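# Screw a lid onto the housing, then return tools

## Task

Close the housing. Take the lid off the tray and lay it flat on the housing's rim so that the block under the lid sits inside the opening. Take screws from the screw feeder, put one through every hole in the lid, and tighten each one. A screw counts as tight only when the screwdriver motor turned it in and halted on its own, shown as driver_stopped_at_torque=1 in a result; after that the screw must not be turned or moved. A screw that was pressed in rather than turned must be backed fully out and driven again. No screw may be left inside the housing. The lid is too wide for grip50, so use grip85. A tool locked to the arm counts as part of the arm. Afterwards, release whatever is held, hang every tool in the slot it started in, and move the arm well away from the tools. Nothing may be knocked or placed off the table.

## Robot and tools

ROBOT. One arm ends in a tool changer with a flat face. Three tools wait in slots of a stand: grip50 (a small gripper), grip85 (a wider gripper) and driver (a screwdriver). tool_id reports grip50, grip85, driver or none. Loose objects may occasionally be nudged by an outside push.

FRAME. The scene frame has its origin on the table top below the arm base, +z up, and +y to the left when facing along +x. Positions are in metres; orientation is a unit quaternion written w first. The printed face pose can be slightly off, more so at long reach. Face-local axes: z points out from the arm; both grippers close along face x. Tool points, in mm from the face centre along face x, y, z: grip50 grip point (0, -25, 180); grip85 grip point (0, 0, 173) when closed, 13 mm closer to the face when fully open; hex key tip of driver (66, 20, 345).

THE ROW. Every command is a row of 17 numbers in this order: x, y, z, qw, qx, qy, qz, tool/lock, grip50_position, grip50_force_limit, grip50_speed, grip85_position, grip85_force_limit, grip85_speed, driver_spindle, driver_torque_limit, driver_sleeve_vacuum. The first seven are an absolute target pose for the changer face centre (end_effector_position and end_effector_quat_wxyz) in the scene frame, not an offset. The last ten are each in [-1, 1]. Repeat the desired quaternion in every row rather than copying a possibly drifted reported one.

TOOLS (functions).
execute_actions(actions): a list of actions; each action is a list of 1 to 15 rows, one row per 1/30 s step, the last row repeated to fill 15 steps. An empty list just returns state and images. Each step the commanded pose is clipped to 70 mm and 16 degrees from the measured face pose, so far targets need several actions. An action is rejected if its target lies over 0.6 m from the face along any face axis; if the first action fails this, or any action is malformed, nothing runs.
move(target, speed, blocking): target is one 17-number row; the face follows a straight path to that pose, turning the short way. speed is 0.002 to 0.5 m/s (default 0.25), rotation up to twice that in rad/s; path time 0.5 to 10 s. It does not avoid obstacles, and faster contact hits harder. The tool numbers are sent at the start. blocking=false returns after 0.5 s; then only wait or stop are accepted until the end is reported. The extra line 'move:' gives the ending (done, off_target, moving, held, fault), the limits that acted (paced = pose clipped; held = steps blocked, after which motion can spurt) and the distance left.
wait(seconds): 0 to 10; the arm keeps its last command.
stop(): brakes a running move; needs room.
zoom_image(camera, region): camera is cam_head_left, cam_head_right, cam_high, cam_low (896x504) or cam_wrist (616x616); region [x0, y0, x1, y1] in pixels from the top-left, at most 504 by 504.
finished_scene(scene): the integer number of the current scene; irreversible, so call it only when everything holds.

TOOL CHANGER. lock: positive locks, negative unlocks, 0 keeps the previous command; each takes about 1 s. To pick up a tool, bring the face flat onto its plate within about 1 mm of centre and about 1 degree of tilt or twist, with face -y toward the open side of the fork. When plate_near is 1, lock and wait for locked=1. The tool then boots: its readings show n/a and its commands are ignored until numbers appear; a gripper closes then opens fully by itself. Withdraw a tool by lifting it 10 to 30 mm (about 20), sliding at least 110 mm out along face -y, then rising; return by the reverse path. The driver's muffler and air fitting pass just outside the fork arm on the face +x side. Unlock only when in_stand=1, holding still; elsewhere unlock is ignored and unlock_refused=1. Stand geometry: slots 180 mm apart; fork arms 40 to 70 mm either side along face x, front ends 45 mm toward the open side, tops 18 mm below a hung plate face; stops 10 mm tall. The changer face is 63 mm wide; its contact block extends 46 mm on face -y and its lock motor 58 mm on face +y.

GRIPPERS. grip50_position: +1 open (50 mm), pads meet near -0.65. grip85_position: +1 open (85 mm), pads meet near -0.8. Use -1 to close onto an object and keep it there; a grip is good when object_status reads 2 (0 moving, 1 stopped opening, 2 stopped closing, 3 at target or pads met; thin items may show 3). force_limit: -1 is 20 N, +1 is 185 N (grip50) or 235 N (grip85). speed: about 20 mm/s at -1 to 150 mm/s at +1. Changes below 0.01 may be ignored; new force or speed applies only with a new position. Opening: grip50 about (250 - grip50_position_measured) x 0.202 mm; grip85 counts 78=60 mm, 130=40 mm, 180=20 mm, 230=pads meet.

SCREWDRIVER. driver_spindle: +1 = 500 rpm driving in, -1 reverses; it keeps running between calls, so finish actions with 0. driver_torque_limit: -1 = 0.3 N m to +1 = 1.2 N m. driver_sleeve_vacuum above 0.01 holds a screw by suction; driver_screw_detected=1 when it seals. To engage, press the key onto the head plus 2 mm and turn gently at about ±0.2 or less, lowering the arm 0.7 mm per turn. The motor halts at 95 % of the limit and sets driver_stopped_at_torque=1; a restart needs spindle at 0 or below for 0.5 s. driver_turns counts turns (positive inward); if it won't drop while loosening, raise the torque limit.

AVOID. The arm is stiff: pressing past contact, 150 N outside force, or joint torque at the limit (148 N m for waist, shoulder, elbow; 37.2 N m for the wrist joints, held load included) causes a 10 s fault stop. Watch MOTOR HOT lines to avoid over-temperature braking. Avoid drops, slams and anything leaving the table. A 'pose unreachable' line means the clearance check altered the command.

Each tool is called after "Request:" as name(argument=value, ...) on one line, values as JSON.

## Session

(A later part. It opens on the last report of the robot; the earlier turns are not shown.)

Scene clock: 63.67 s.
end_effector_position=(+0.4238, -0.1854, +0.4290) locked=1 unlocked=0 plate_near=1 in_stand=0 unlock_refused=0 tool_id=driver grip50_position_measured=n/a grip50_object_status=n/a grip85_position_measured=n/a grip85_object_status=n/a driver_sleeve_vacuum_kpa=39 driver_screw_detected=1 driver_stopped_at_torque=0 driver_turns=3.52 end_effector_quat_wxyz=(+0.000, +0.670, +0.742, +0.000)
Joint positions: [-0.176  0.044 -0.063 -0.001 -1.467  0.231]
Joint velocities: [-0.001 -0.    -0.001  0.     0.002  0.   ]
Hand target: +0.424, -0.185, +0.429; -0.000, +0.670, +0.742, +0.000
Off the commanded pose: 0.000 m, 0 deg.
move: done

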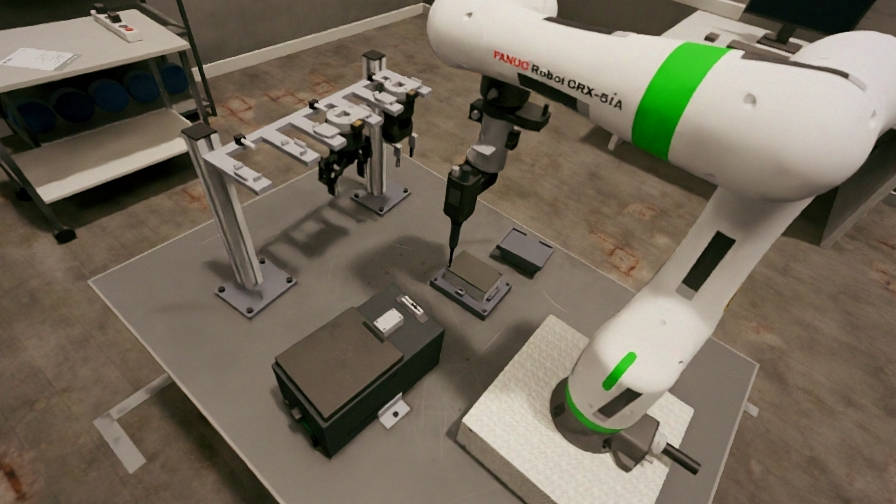

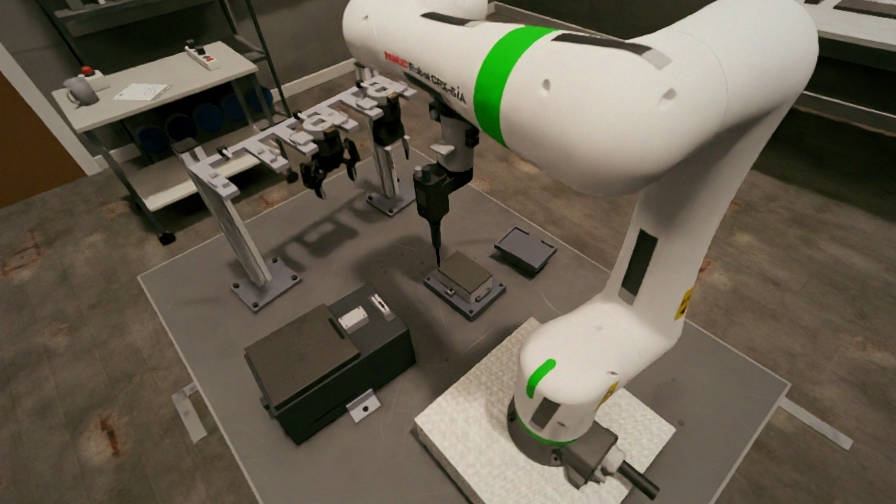

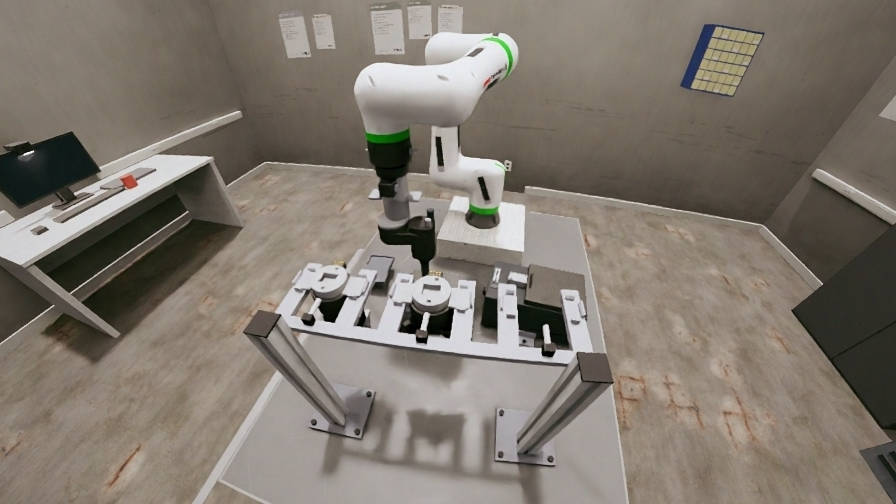

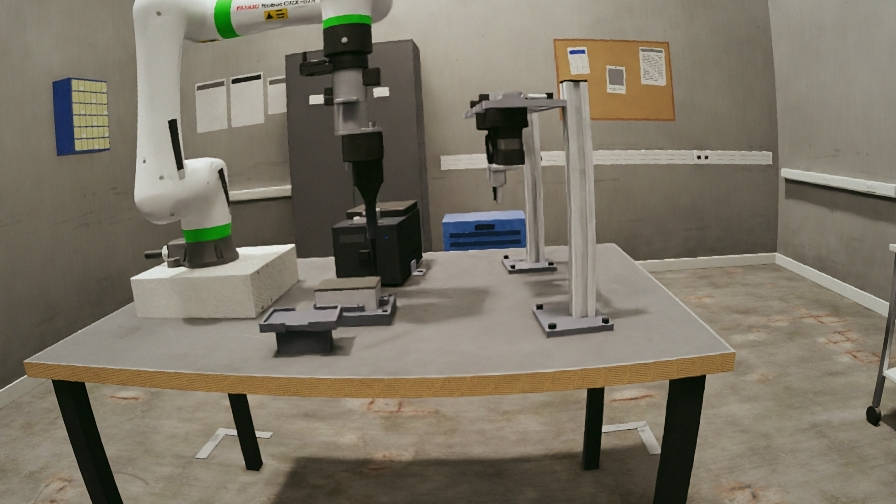

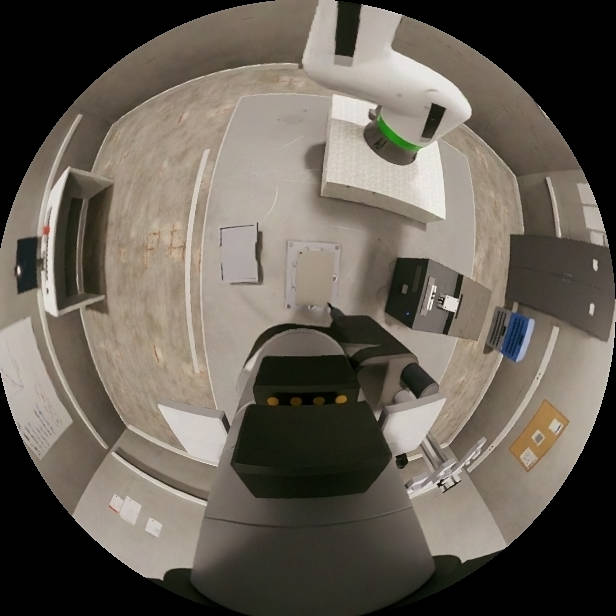

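Hole slightly -x (~0.5 mm). Descend partway, then check.

Request:
execute_actions(actions=[[[0.4232,-0.1854,0.4285,0,0.6704,0.742,0,0,0,0,0,0,0,0,0,0,1]]])

Request:
move(target=[0.4232,-0.1854,0.421,0,0.6704,0.742,0,0,0,0,0,0,0,0,0.33,0,1], speed=0.002)

Request:
zoom_image(camera="cam_head_left", region=[430,245,470,285])

Scene clock: 64.43 s.
end_effector_position=(+0.4232, -0.1853, +0.4285) locked=1 unlocked=0 plate_near=1 in_stand=0 unlock_refused=0 tool_id=driver grip50_position_measured=n/a grip50_object_status=n/a grip85_position_measured=n/a grip85_object_status=n/a driver_sleeve_vacuum_kpa=39 driver_screw_detected=1 driver_stopped_at_torque=0 driver_turns=3.52 end_effector_quat_wxyz=(-0.000, +0.670, +0.742, -0.000)
Joint positions: [-0.176  0.043 -0.065 -0.001 -1.466  0.231]
Joint velocities: [ 0.001 -0.001  0.001  0.     0.001  0.   ]
Hand target: +0.423, -0.185, +0.429; -0.000, +0.670, +0.742, -0.000
Off the commanded pose: 0.000 m, 0 deg.

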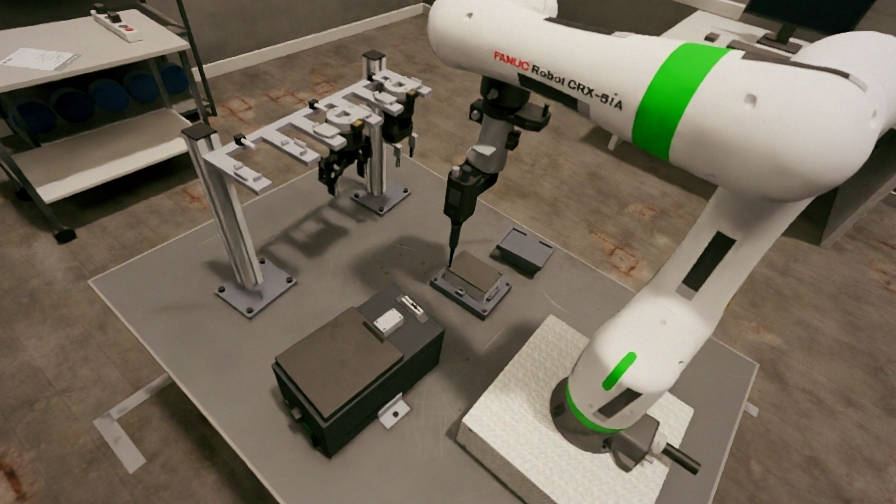

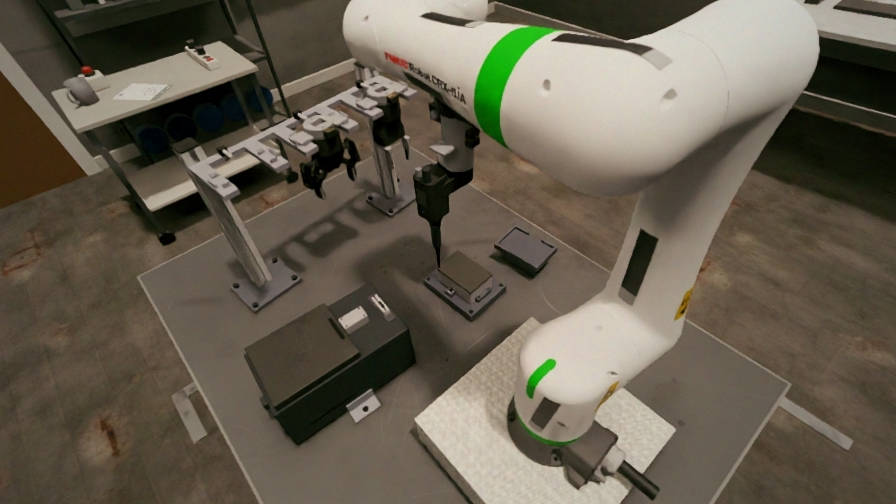

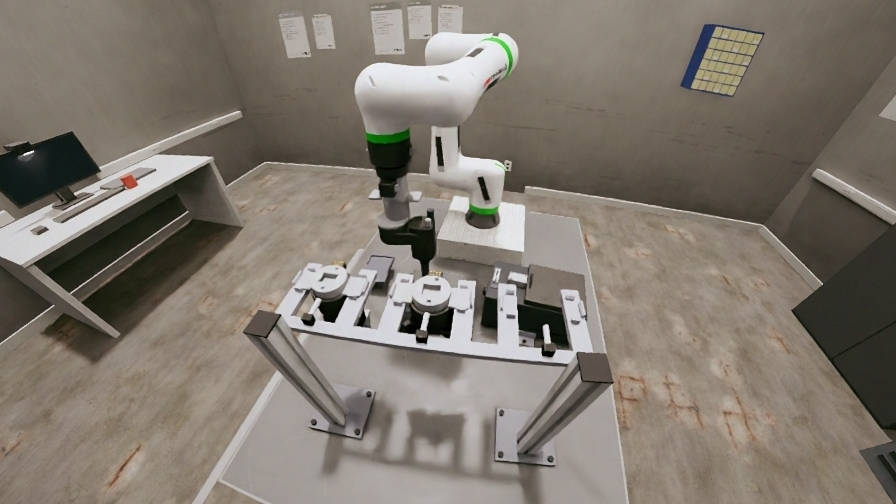

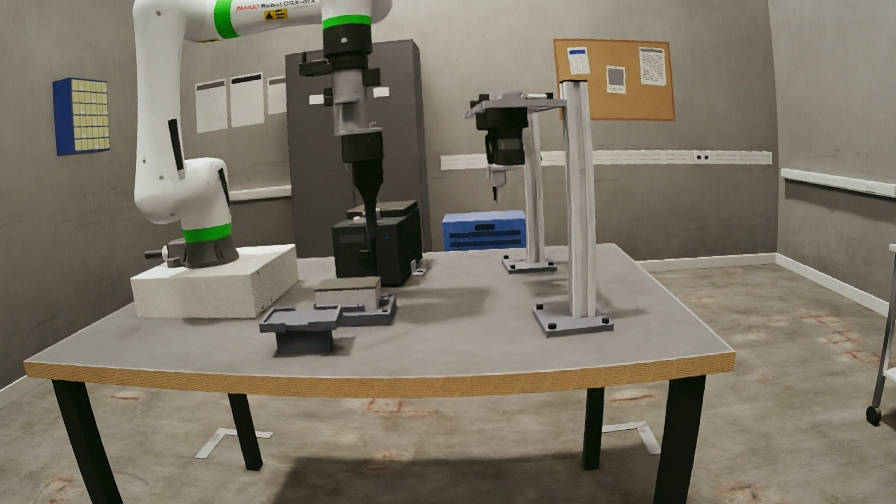

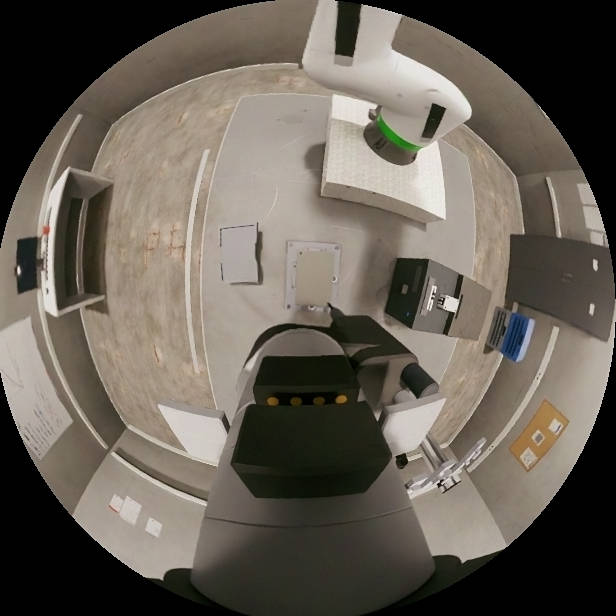

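Scene clock: 68.40 s.
end_effector_position=(+0.4232, -0.1854, +0.4210) locked=1 unlocked=0 plate_near=1 in_stand=0 unlock_refused=0 tool_id=driver grip50_position_measured=n/a grip50_object_status=n/a grip85_position_measured=n/a grip85_object_status=n/a driver_sleeve_vacuum_kpa=28 driver_screw_detected=0 driver_stopped_at_torque=0 driver_turns=14.25 end_effector_quat_wxyz=(+0.000, +0.670, +0.742, +0.000)
Joint positions: [-0.177  0.045 -0.08  -0.001 -1.448  0.231]
Joint velocities: [-0.     0.001 -0.     0.001 -0.002  0.001]
Hand target: +0.423, -0.185, +0.421; -0.000, +0.670, +0.742, +0.000
Off the commanded pose: 0.000 m, 0 deg.
move: done

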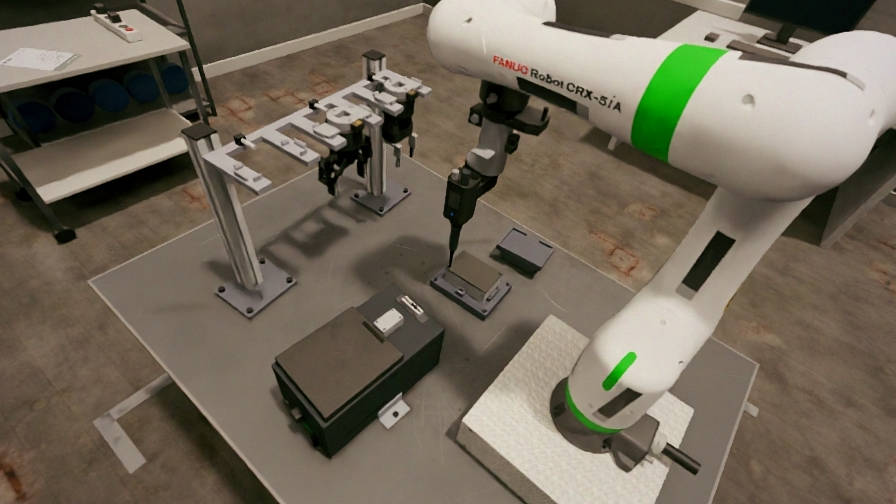

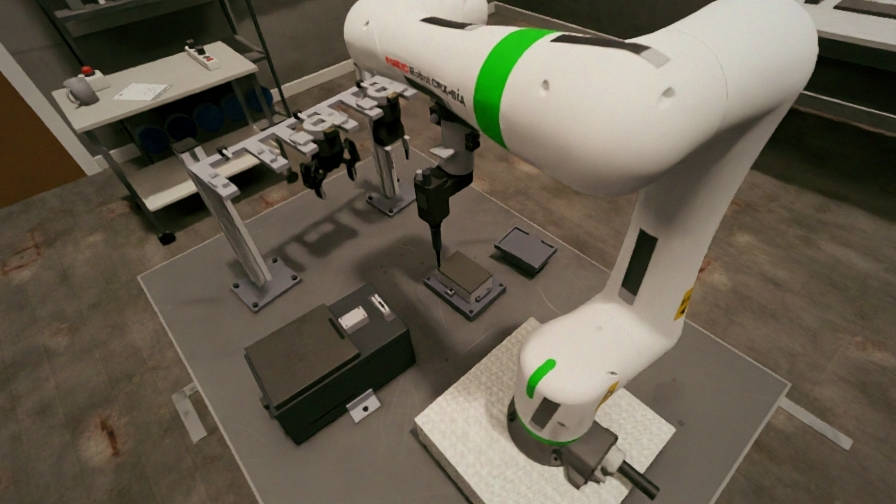

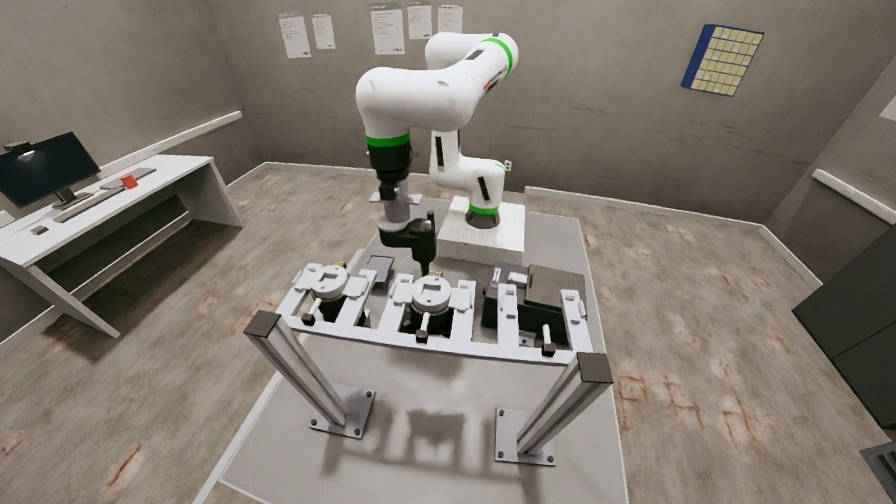

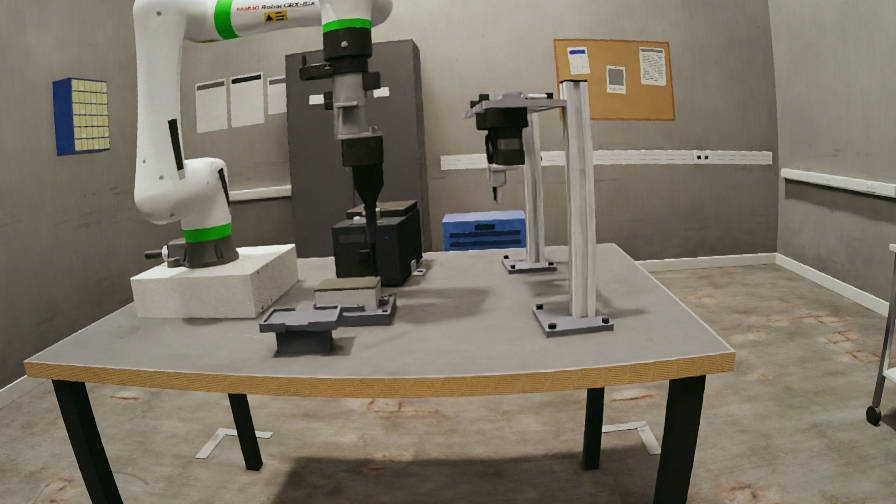

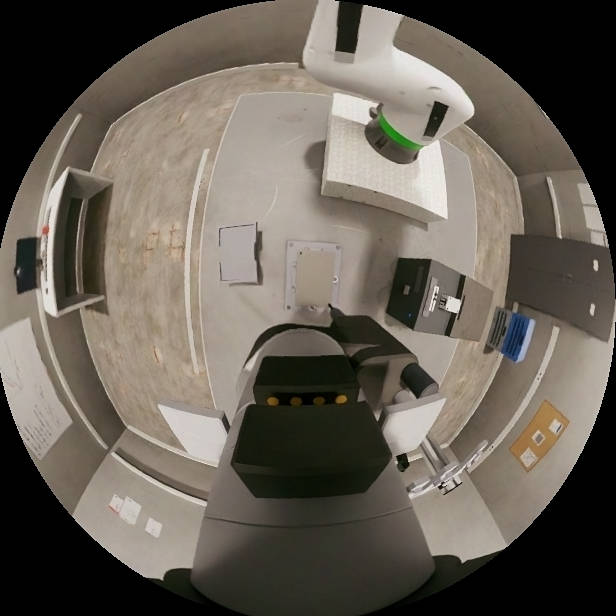

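Region (430, 245, 470, 285) of cam_head_left's 896x504 image, scaled by 12.600, with more detail than that image has.

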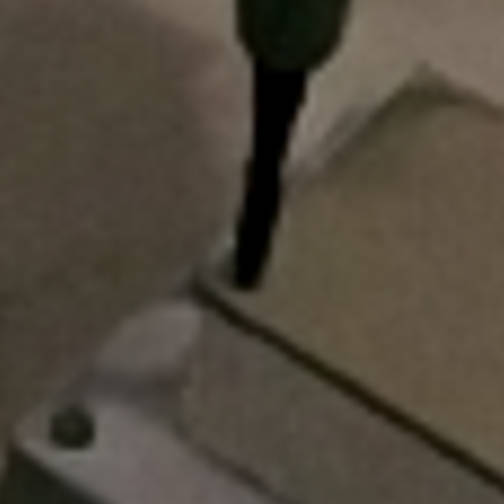

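Request:
move(target=[0.4232,-0.1854,0.4145,0,0.6704,0.742,0,0,0,0,0,0,0,0,0.26,0,1], speed=0.002)

Scene clock: 72.03 s.
end_effector_position=(+0.4232, -0.1854, +0.4145) locked=1 unlocked=0 plate_near=1 in_stand=0 unlock_refused=0 tool_id=driver grip50_position_measured=n/a grip50_object_status=n/a grip85_position_measured=n/a grip85_object_status=n/a driver_sleeve_vacuum_kpa=30 driver_screw_detected=0 driver_stopped_at_torque=0 driver_turns=22.22 end_effector_quat_wxyz=(-0.000, +0.670, +0.742, +0.000)
Joint positions: [-0.177  0.047 -0.094 -0.001 -1.433  0.231]
Joint velocities: [ 0.001  0.    -0.     0.001  0.002  0.001]
Hand target: +0.423, -0.185, +0.414; -0.000, +0.670, +0.742, +0.000
Off the commanded pose: 0.000 m, 0 deg.
move: done

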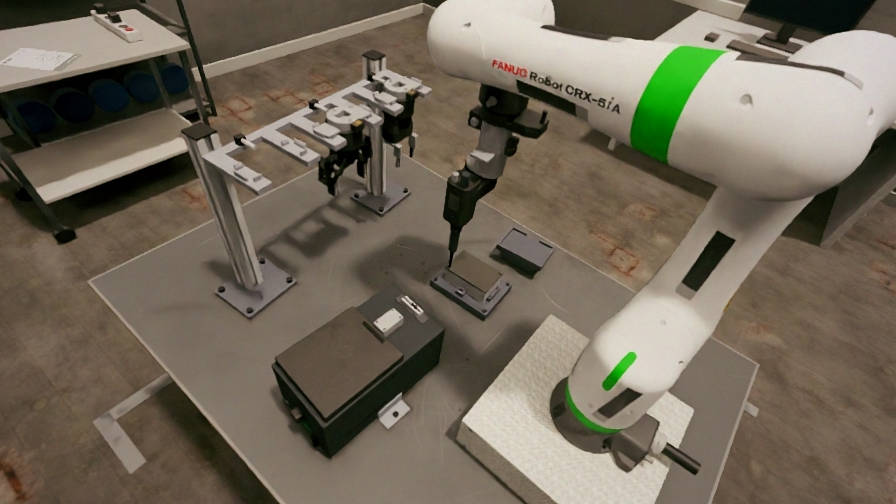

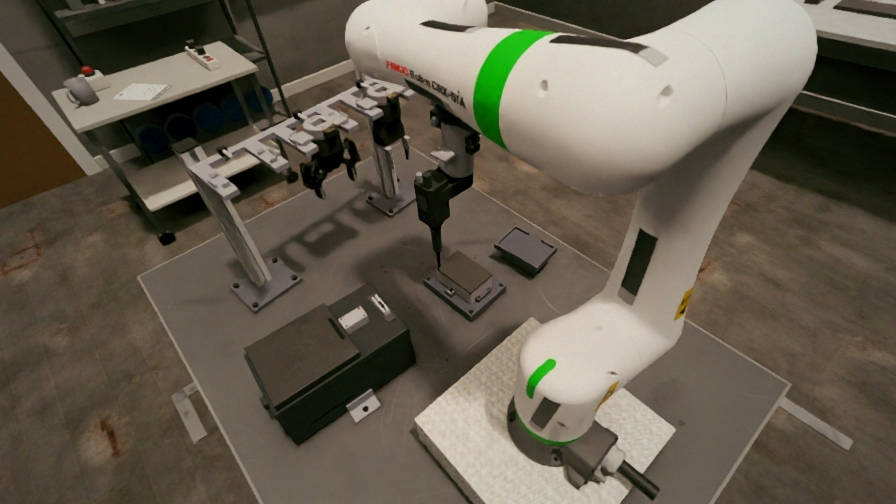

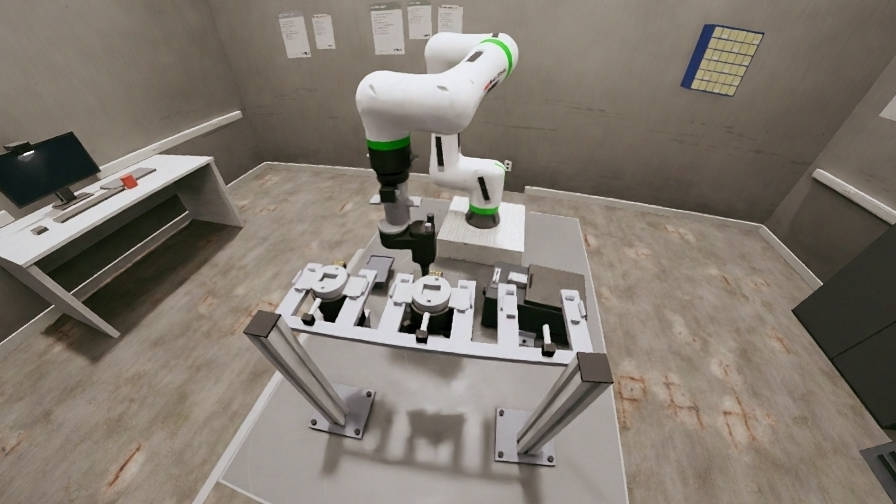

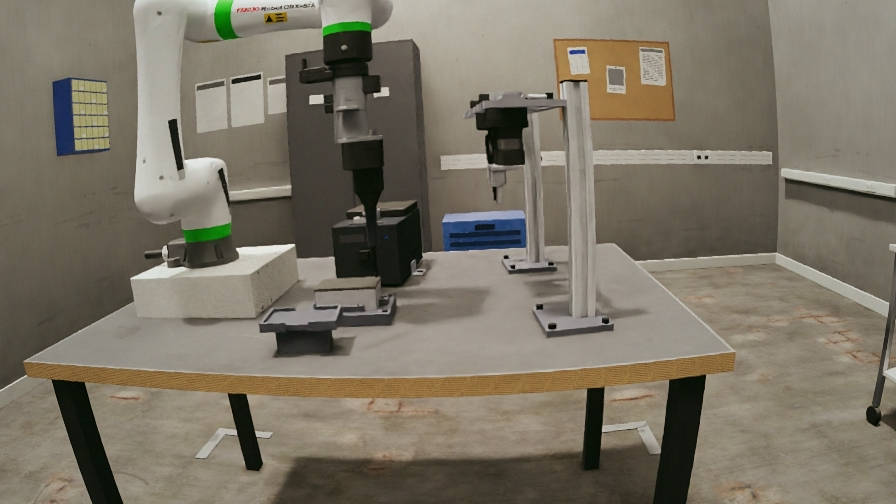

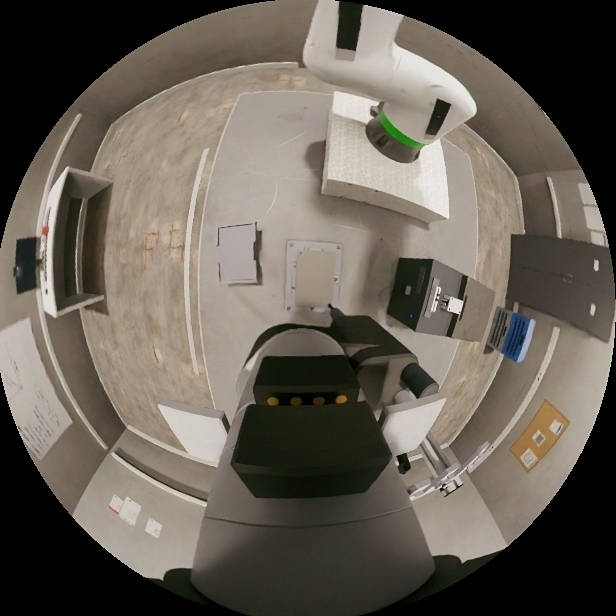

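Request:
execute_actions(actions=[[[0.4232,-0.1854,0.416,0,0.6704,0.742,0,0,0,0,0,0,0,0,0,0,1]]])

Request:
zoom_image(camera="cam_head_left", region=[430,245,470,285])

Request:
zoom_image(camera="cam_head_right", region=[420,245,460,285])

Request:
zoom_image(camera="cam_wrist", region=[310,280,350,320])

Request:
zoom_image(camera="cam_low", region=[355,255,395,295])

Scene clock: 72.90 s.
end_effector_position=(+0.4232, -0.1854, +0.4160) locked=1 unlocked=0 plate_near=1 in_stand=0 unlock_refused=0 tool_id=driver grip50_position_measured=n/a grip50_object_status=n/a grip85_position_measured=n/a grip85_object_status=n/a driver_sleeve_vacuum_kpa=30 driver_screw_detected=0 driver_stopped_at_torque=0 driver_turns=23.01 end_effector_quat_wxyz=(-0.000, +0.670, +0.742, +0.000)
Joint positions: [-0.177  0.047 -0.09  -0.001 -1.436  0.231]
Joint velocities: [ 0.001  0.    -0.     0.001  0.001  0.   ]
Hand target: +0.423, -0.185, +0.416; +0.000, +0.670, +0.742, -0.000
Off the commanded pose: 0.000 m, 0 deg.

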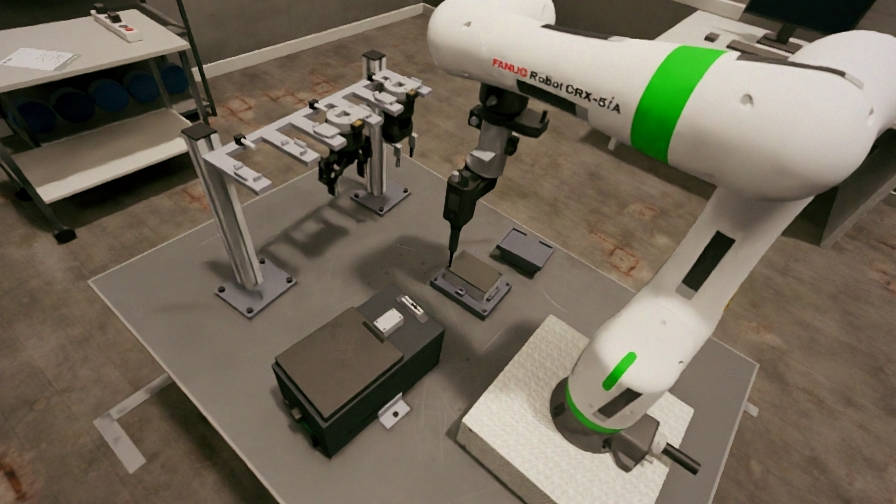

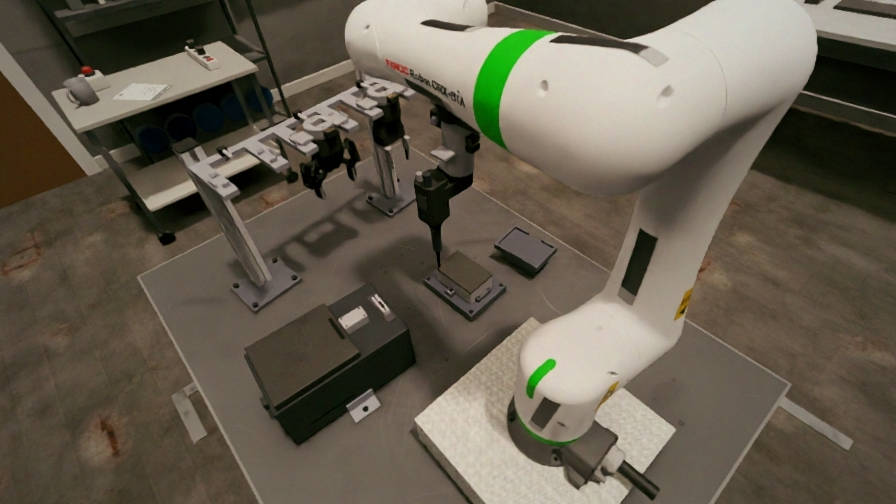

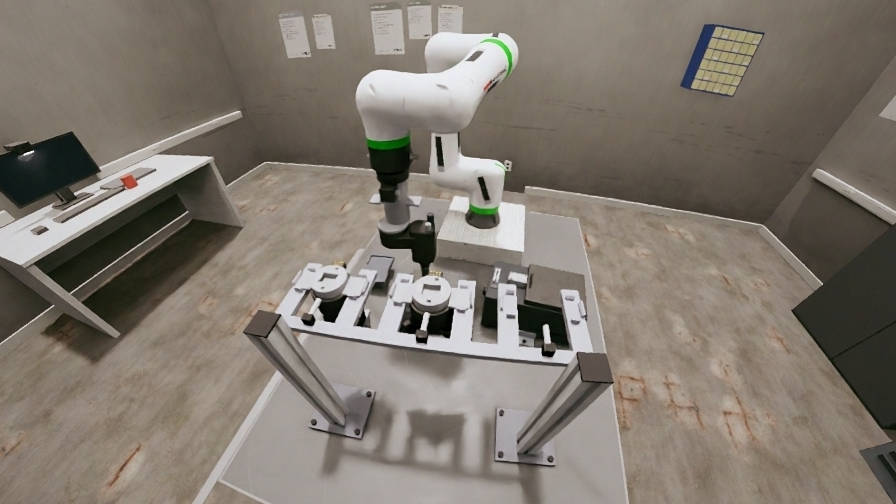

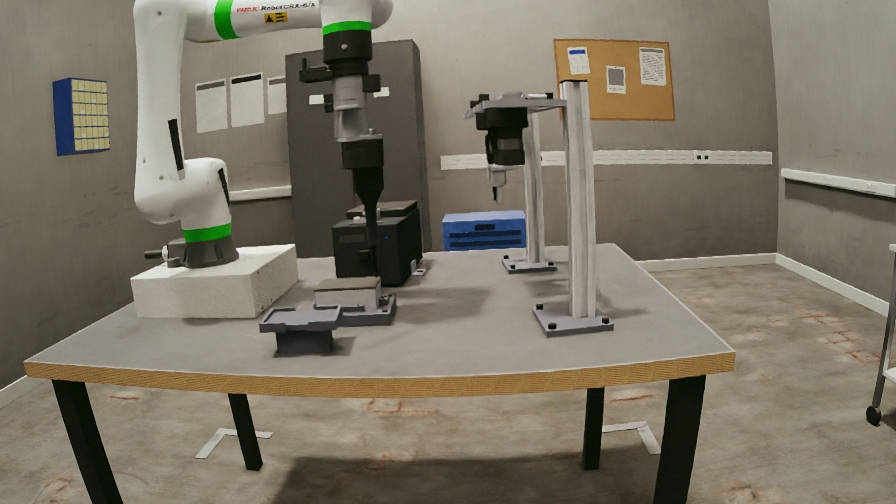

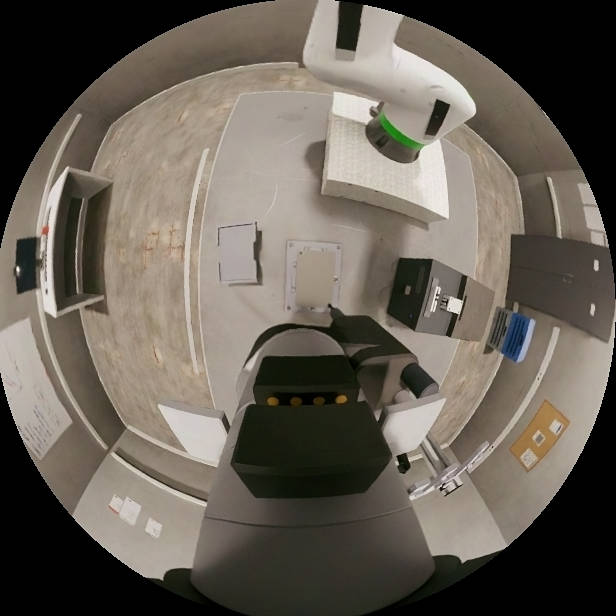

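Region (430, 245, 470, 285) of cam_head_left's 896x504 image, scaled by 12.600, with more detail than that image has.

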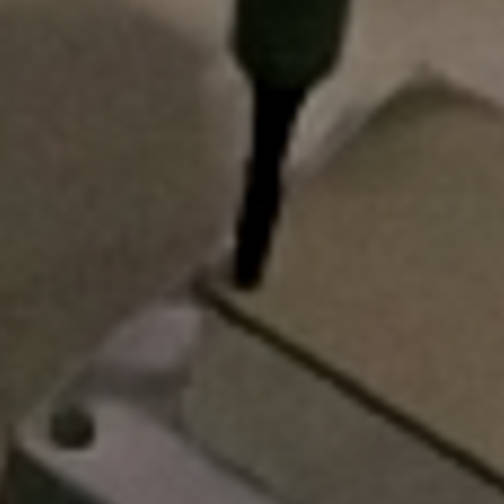

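Region (420, 245, 460, 285) of cam_head_right's 896x504 image, scaled by 12.600, with more detail than that image has.

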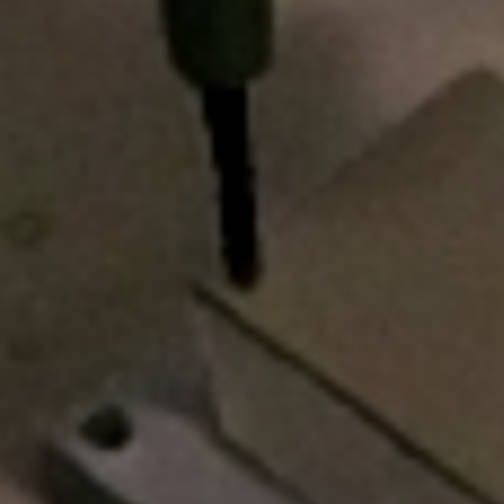

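Region (310, 280, 350, 320) of cam_wrist's 616x616 image, scaled by 12.600, with more detail than that image has.

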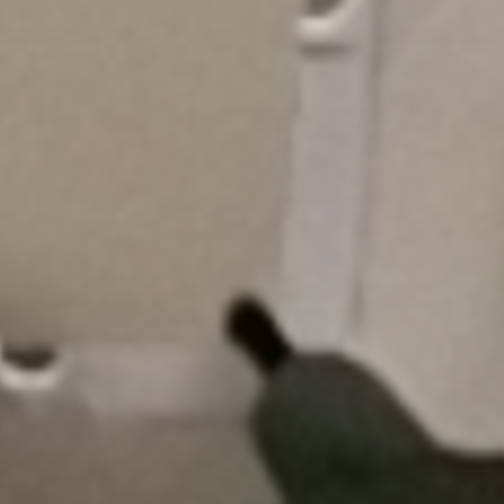

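Region (355, 255, 395, 295) of cam_low's 896x504 image, scaled by 12.600, with more detail than that image has.

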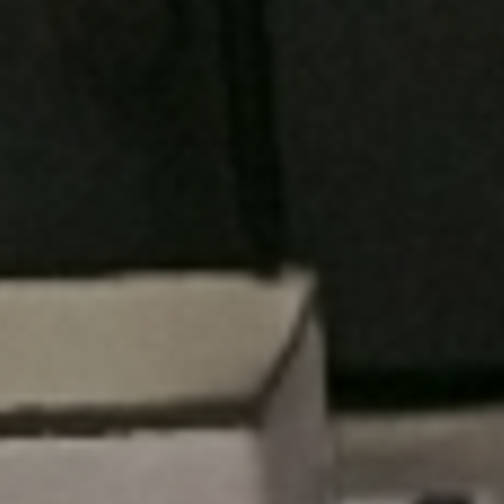

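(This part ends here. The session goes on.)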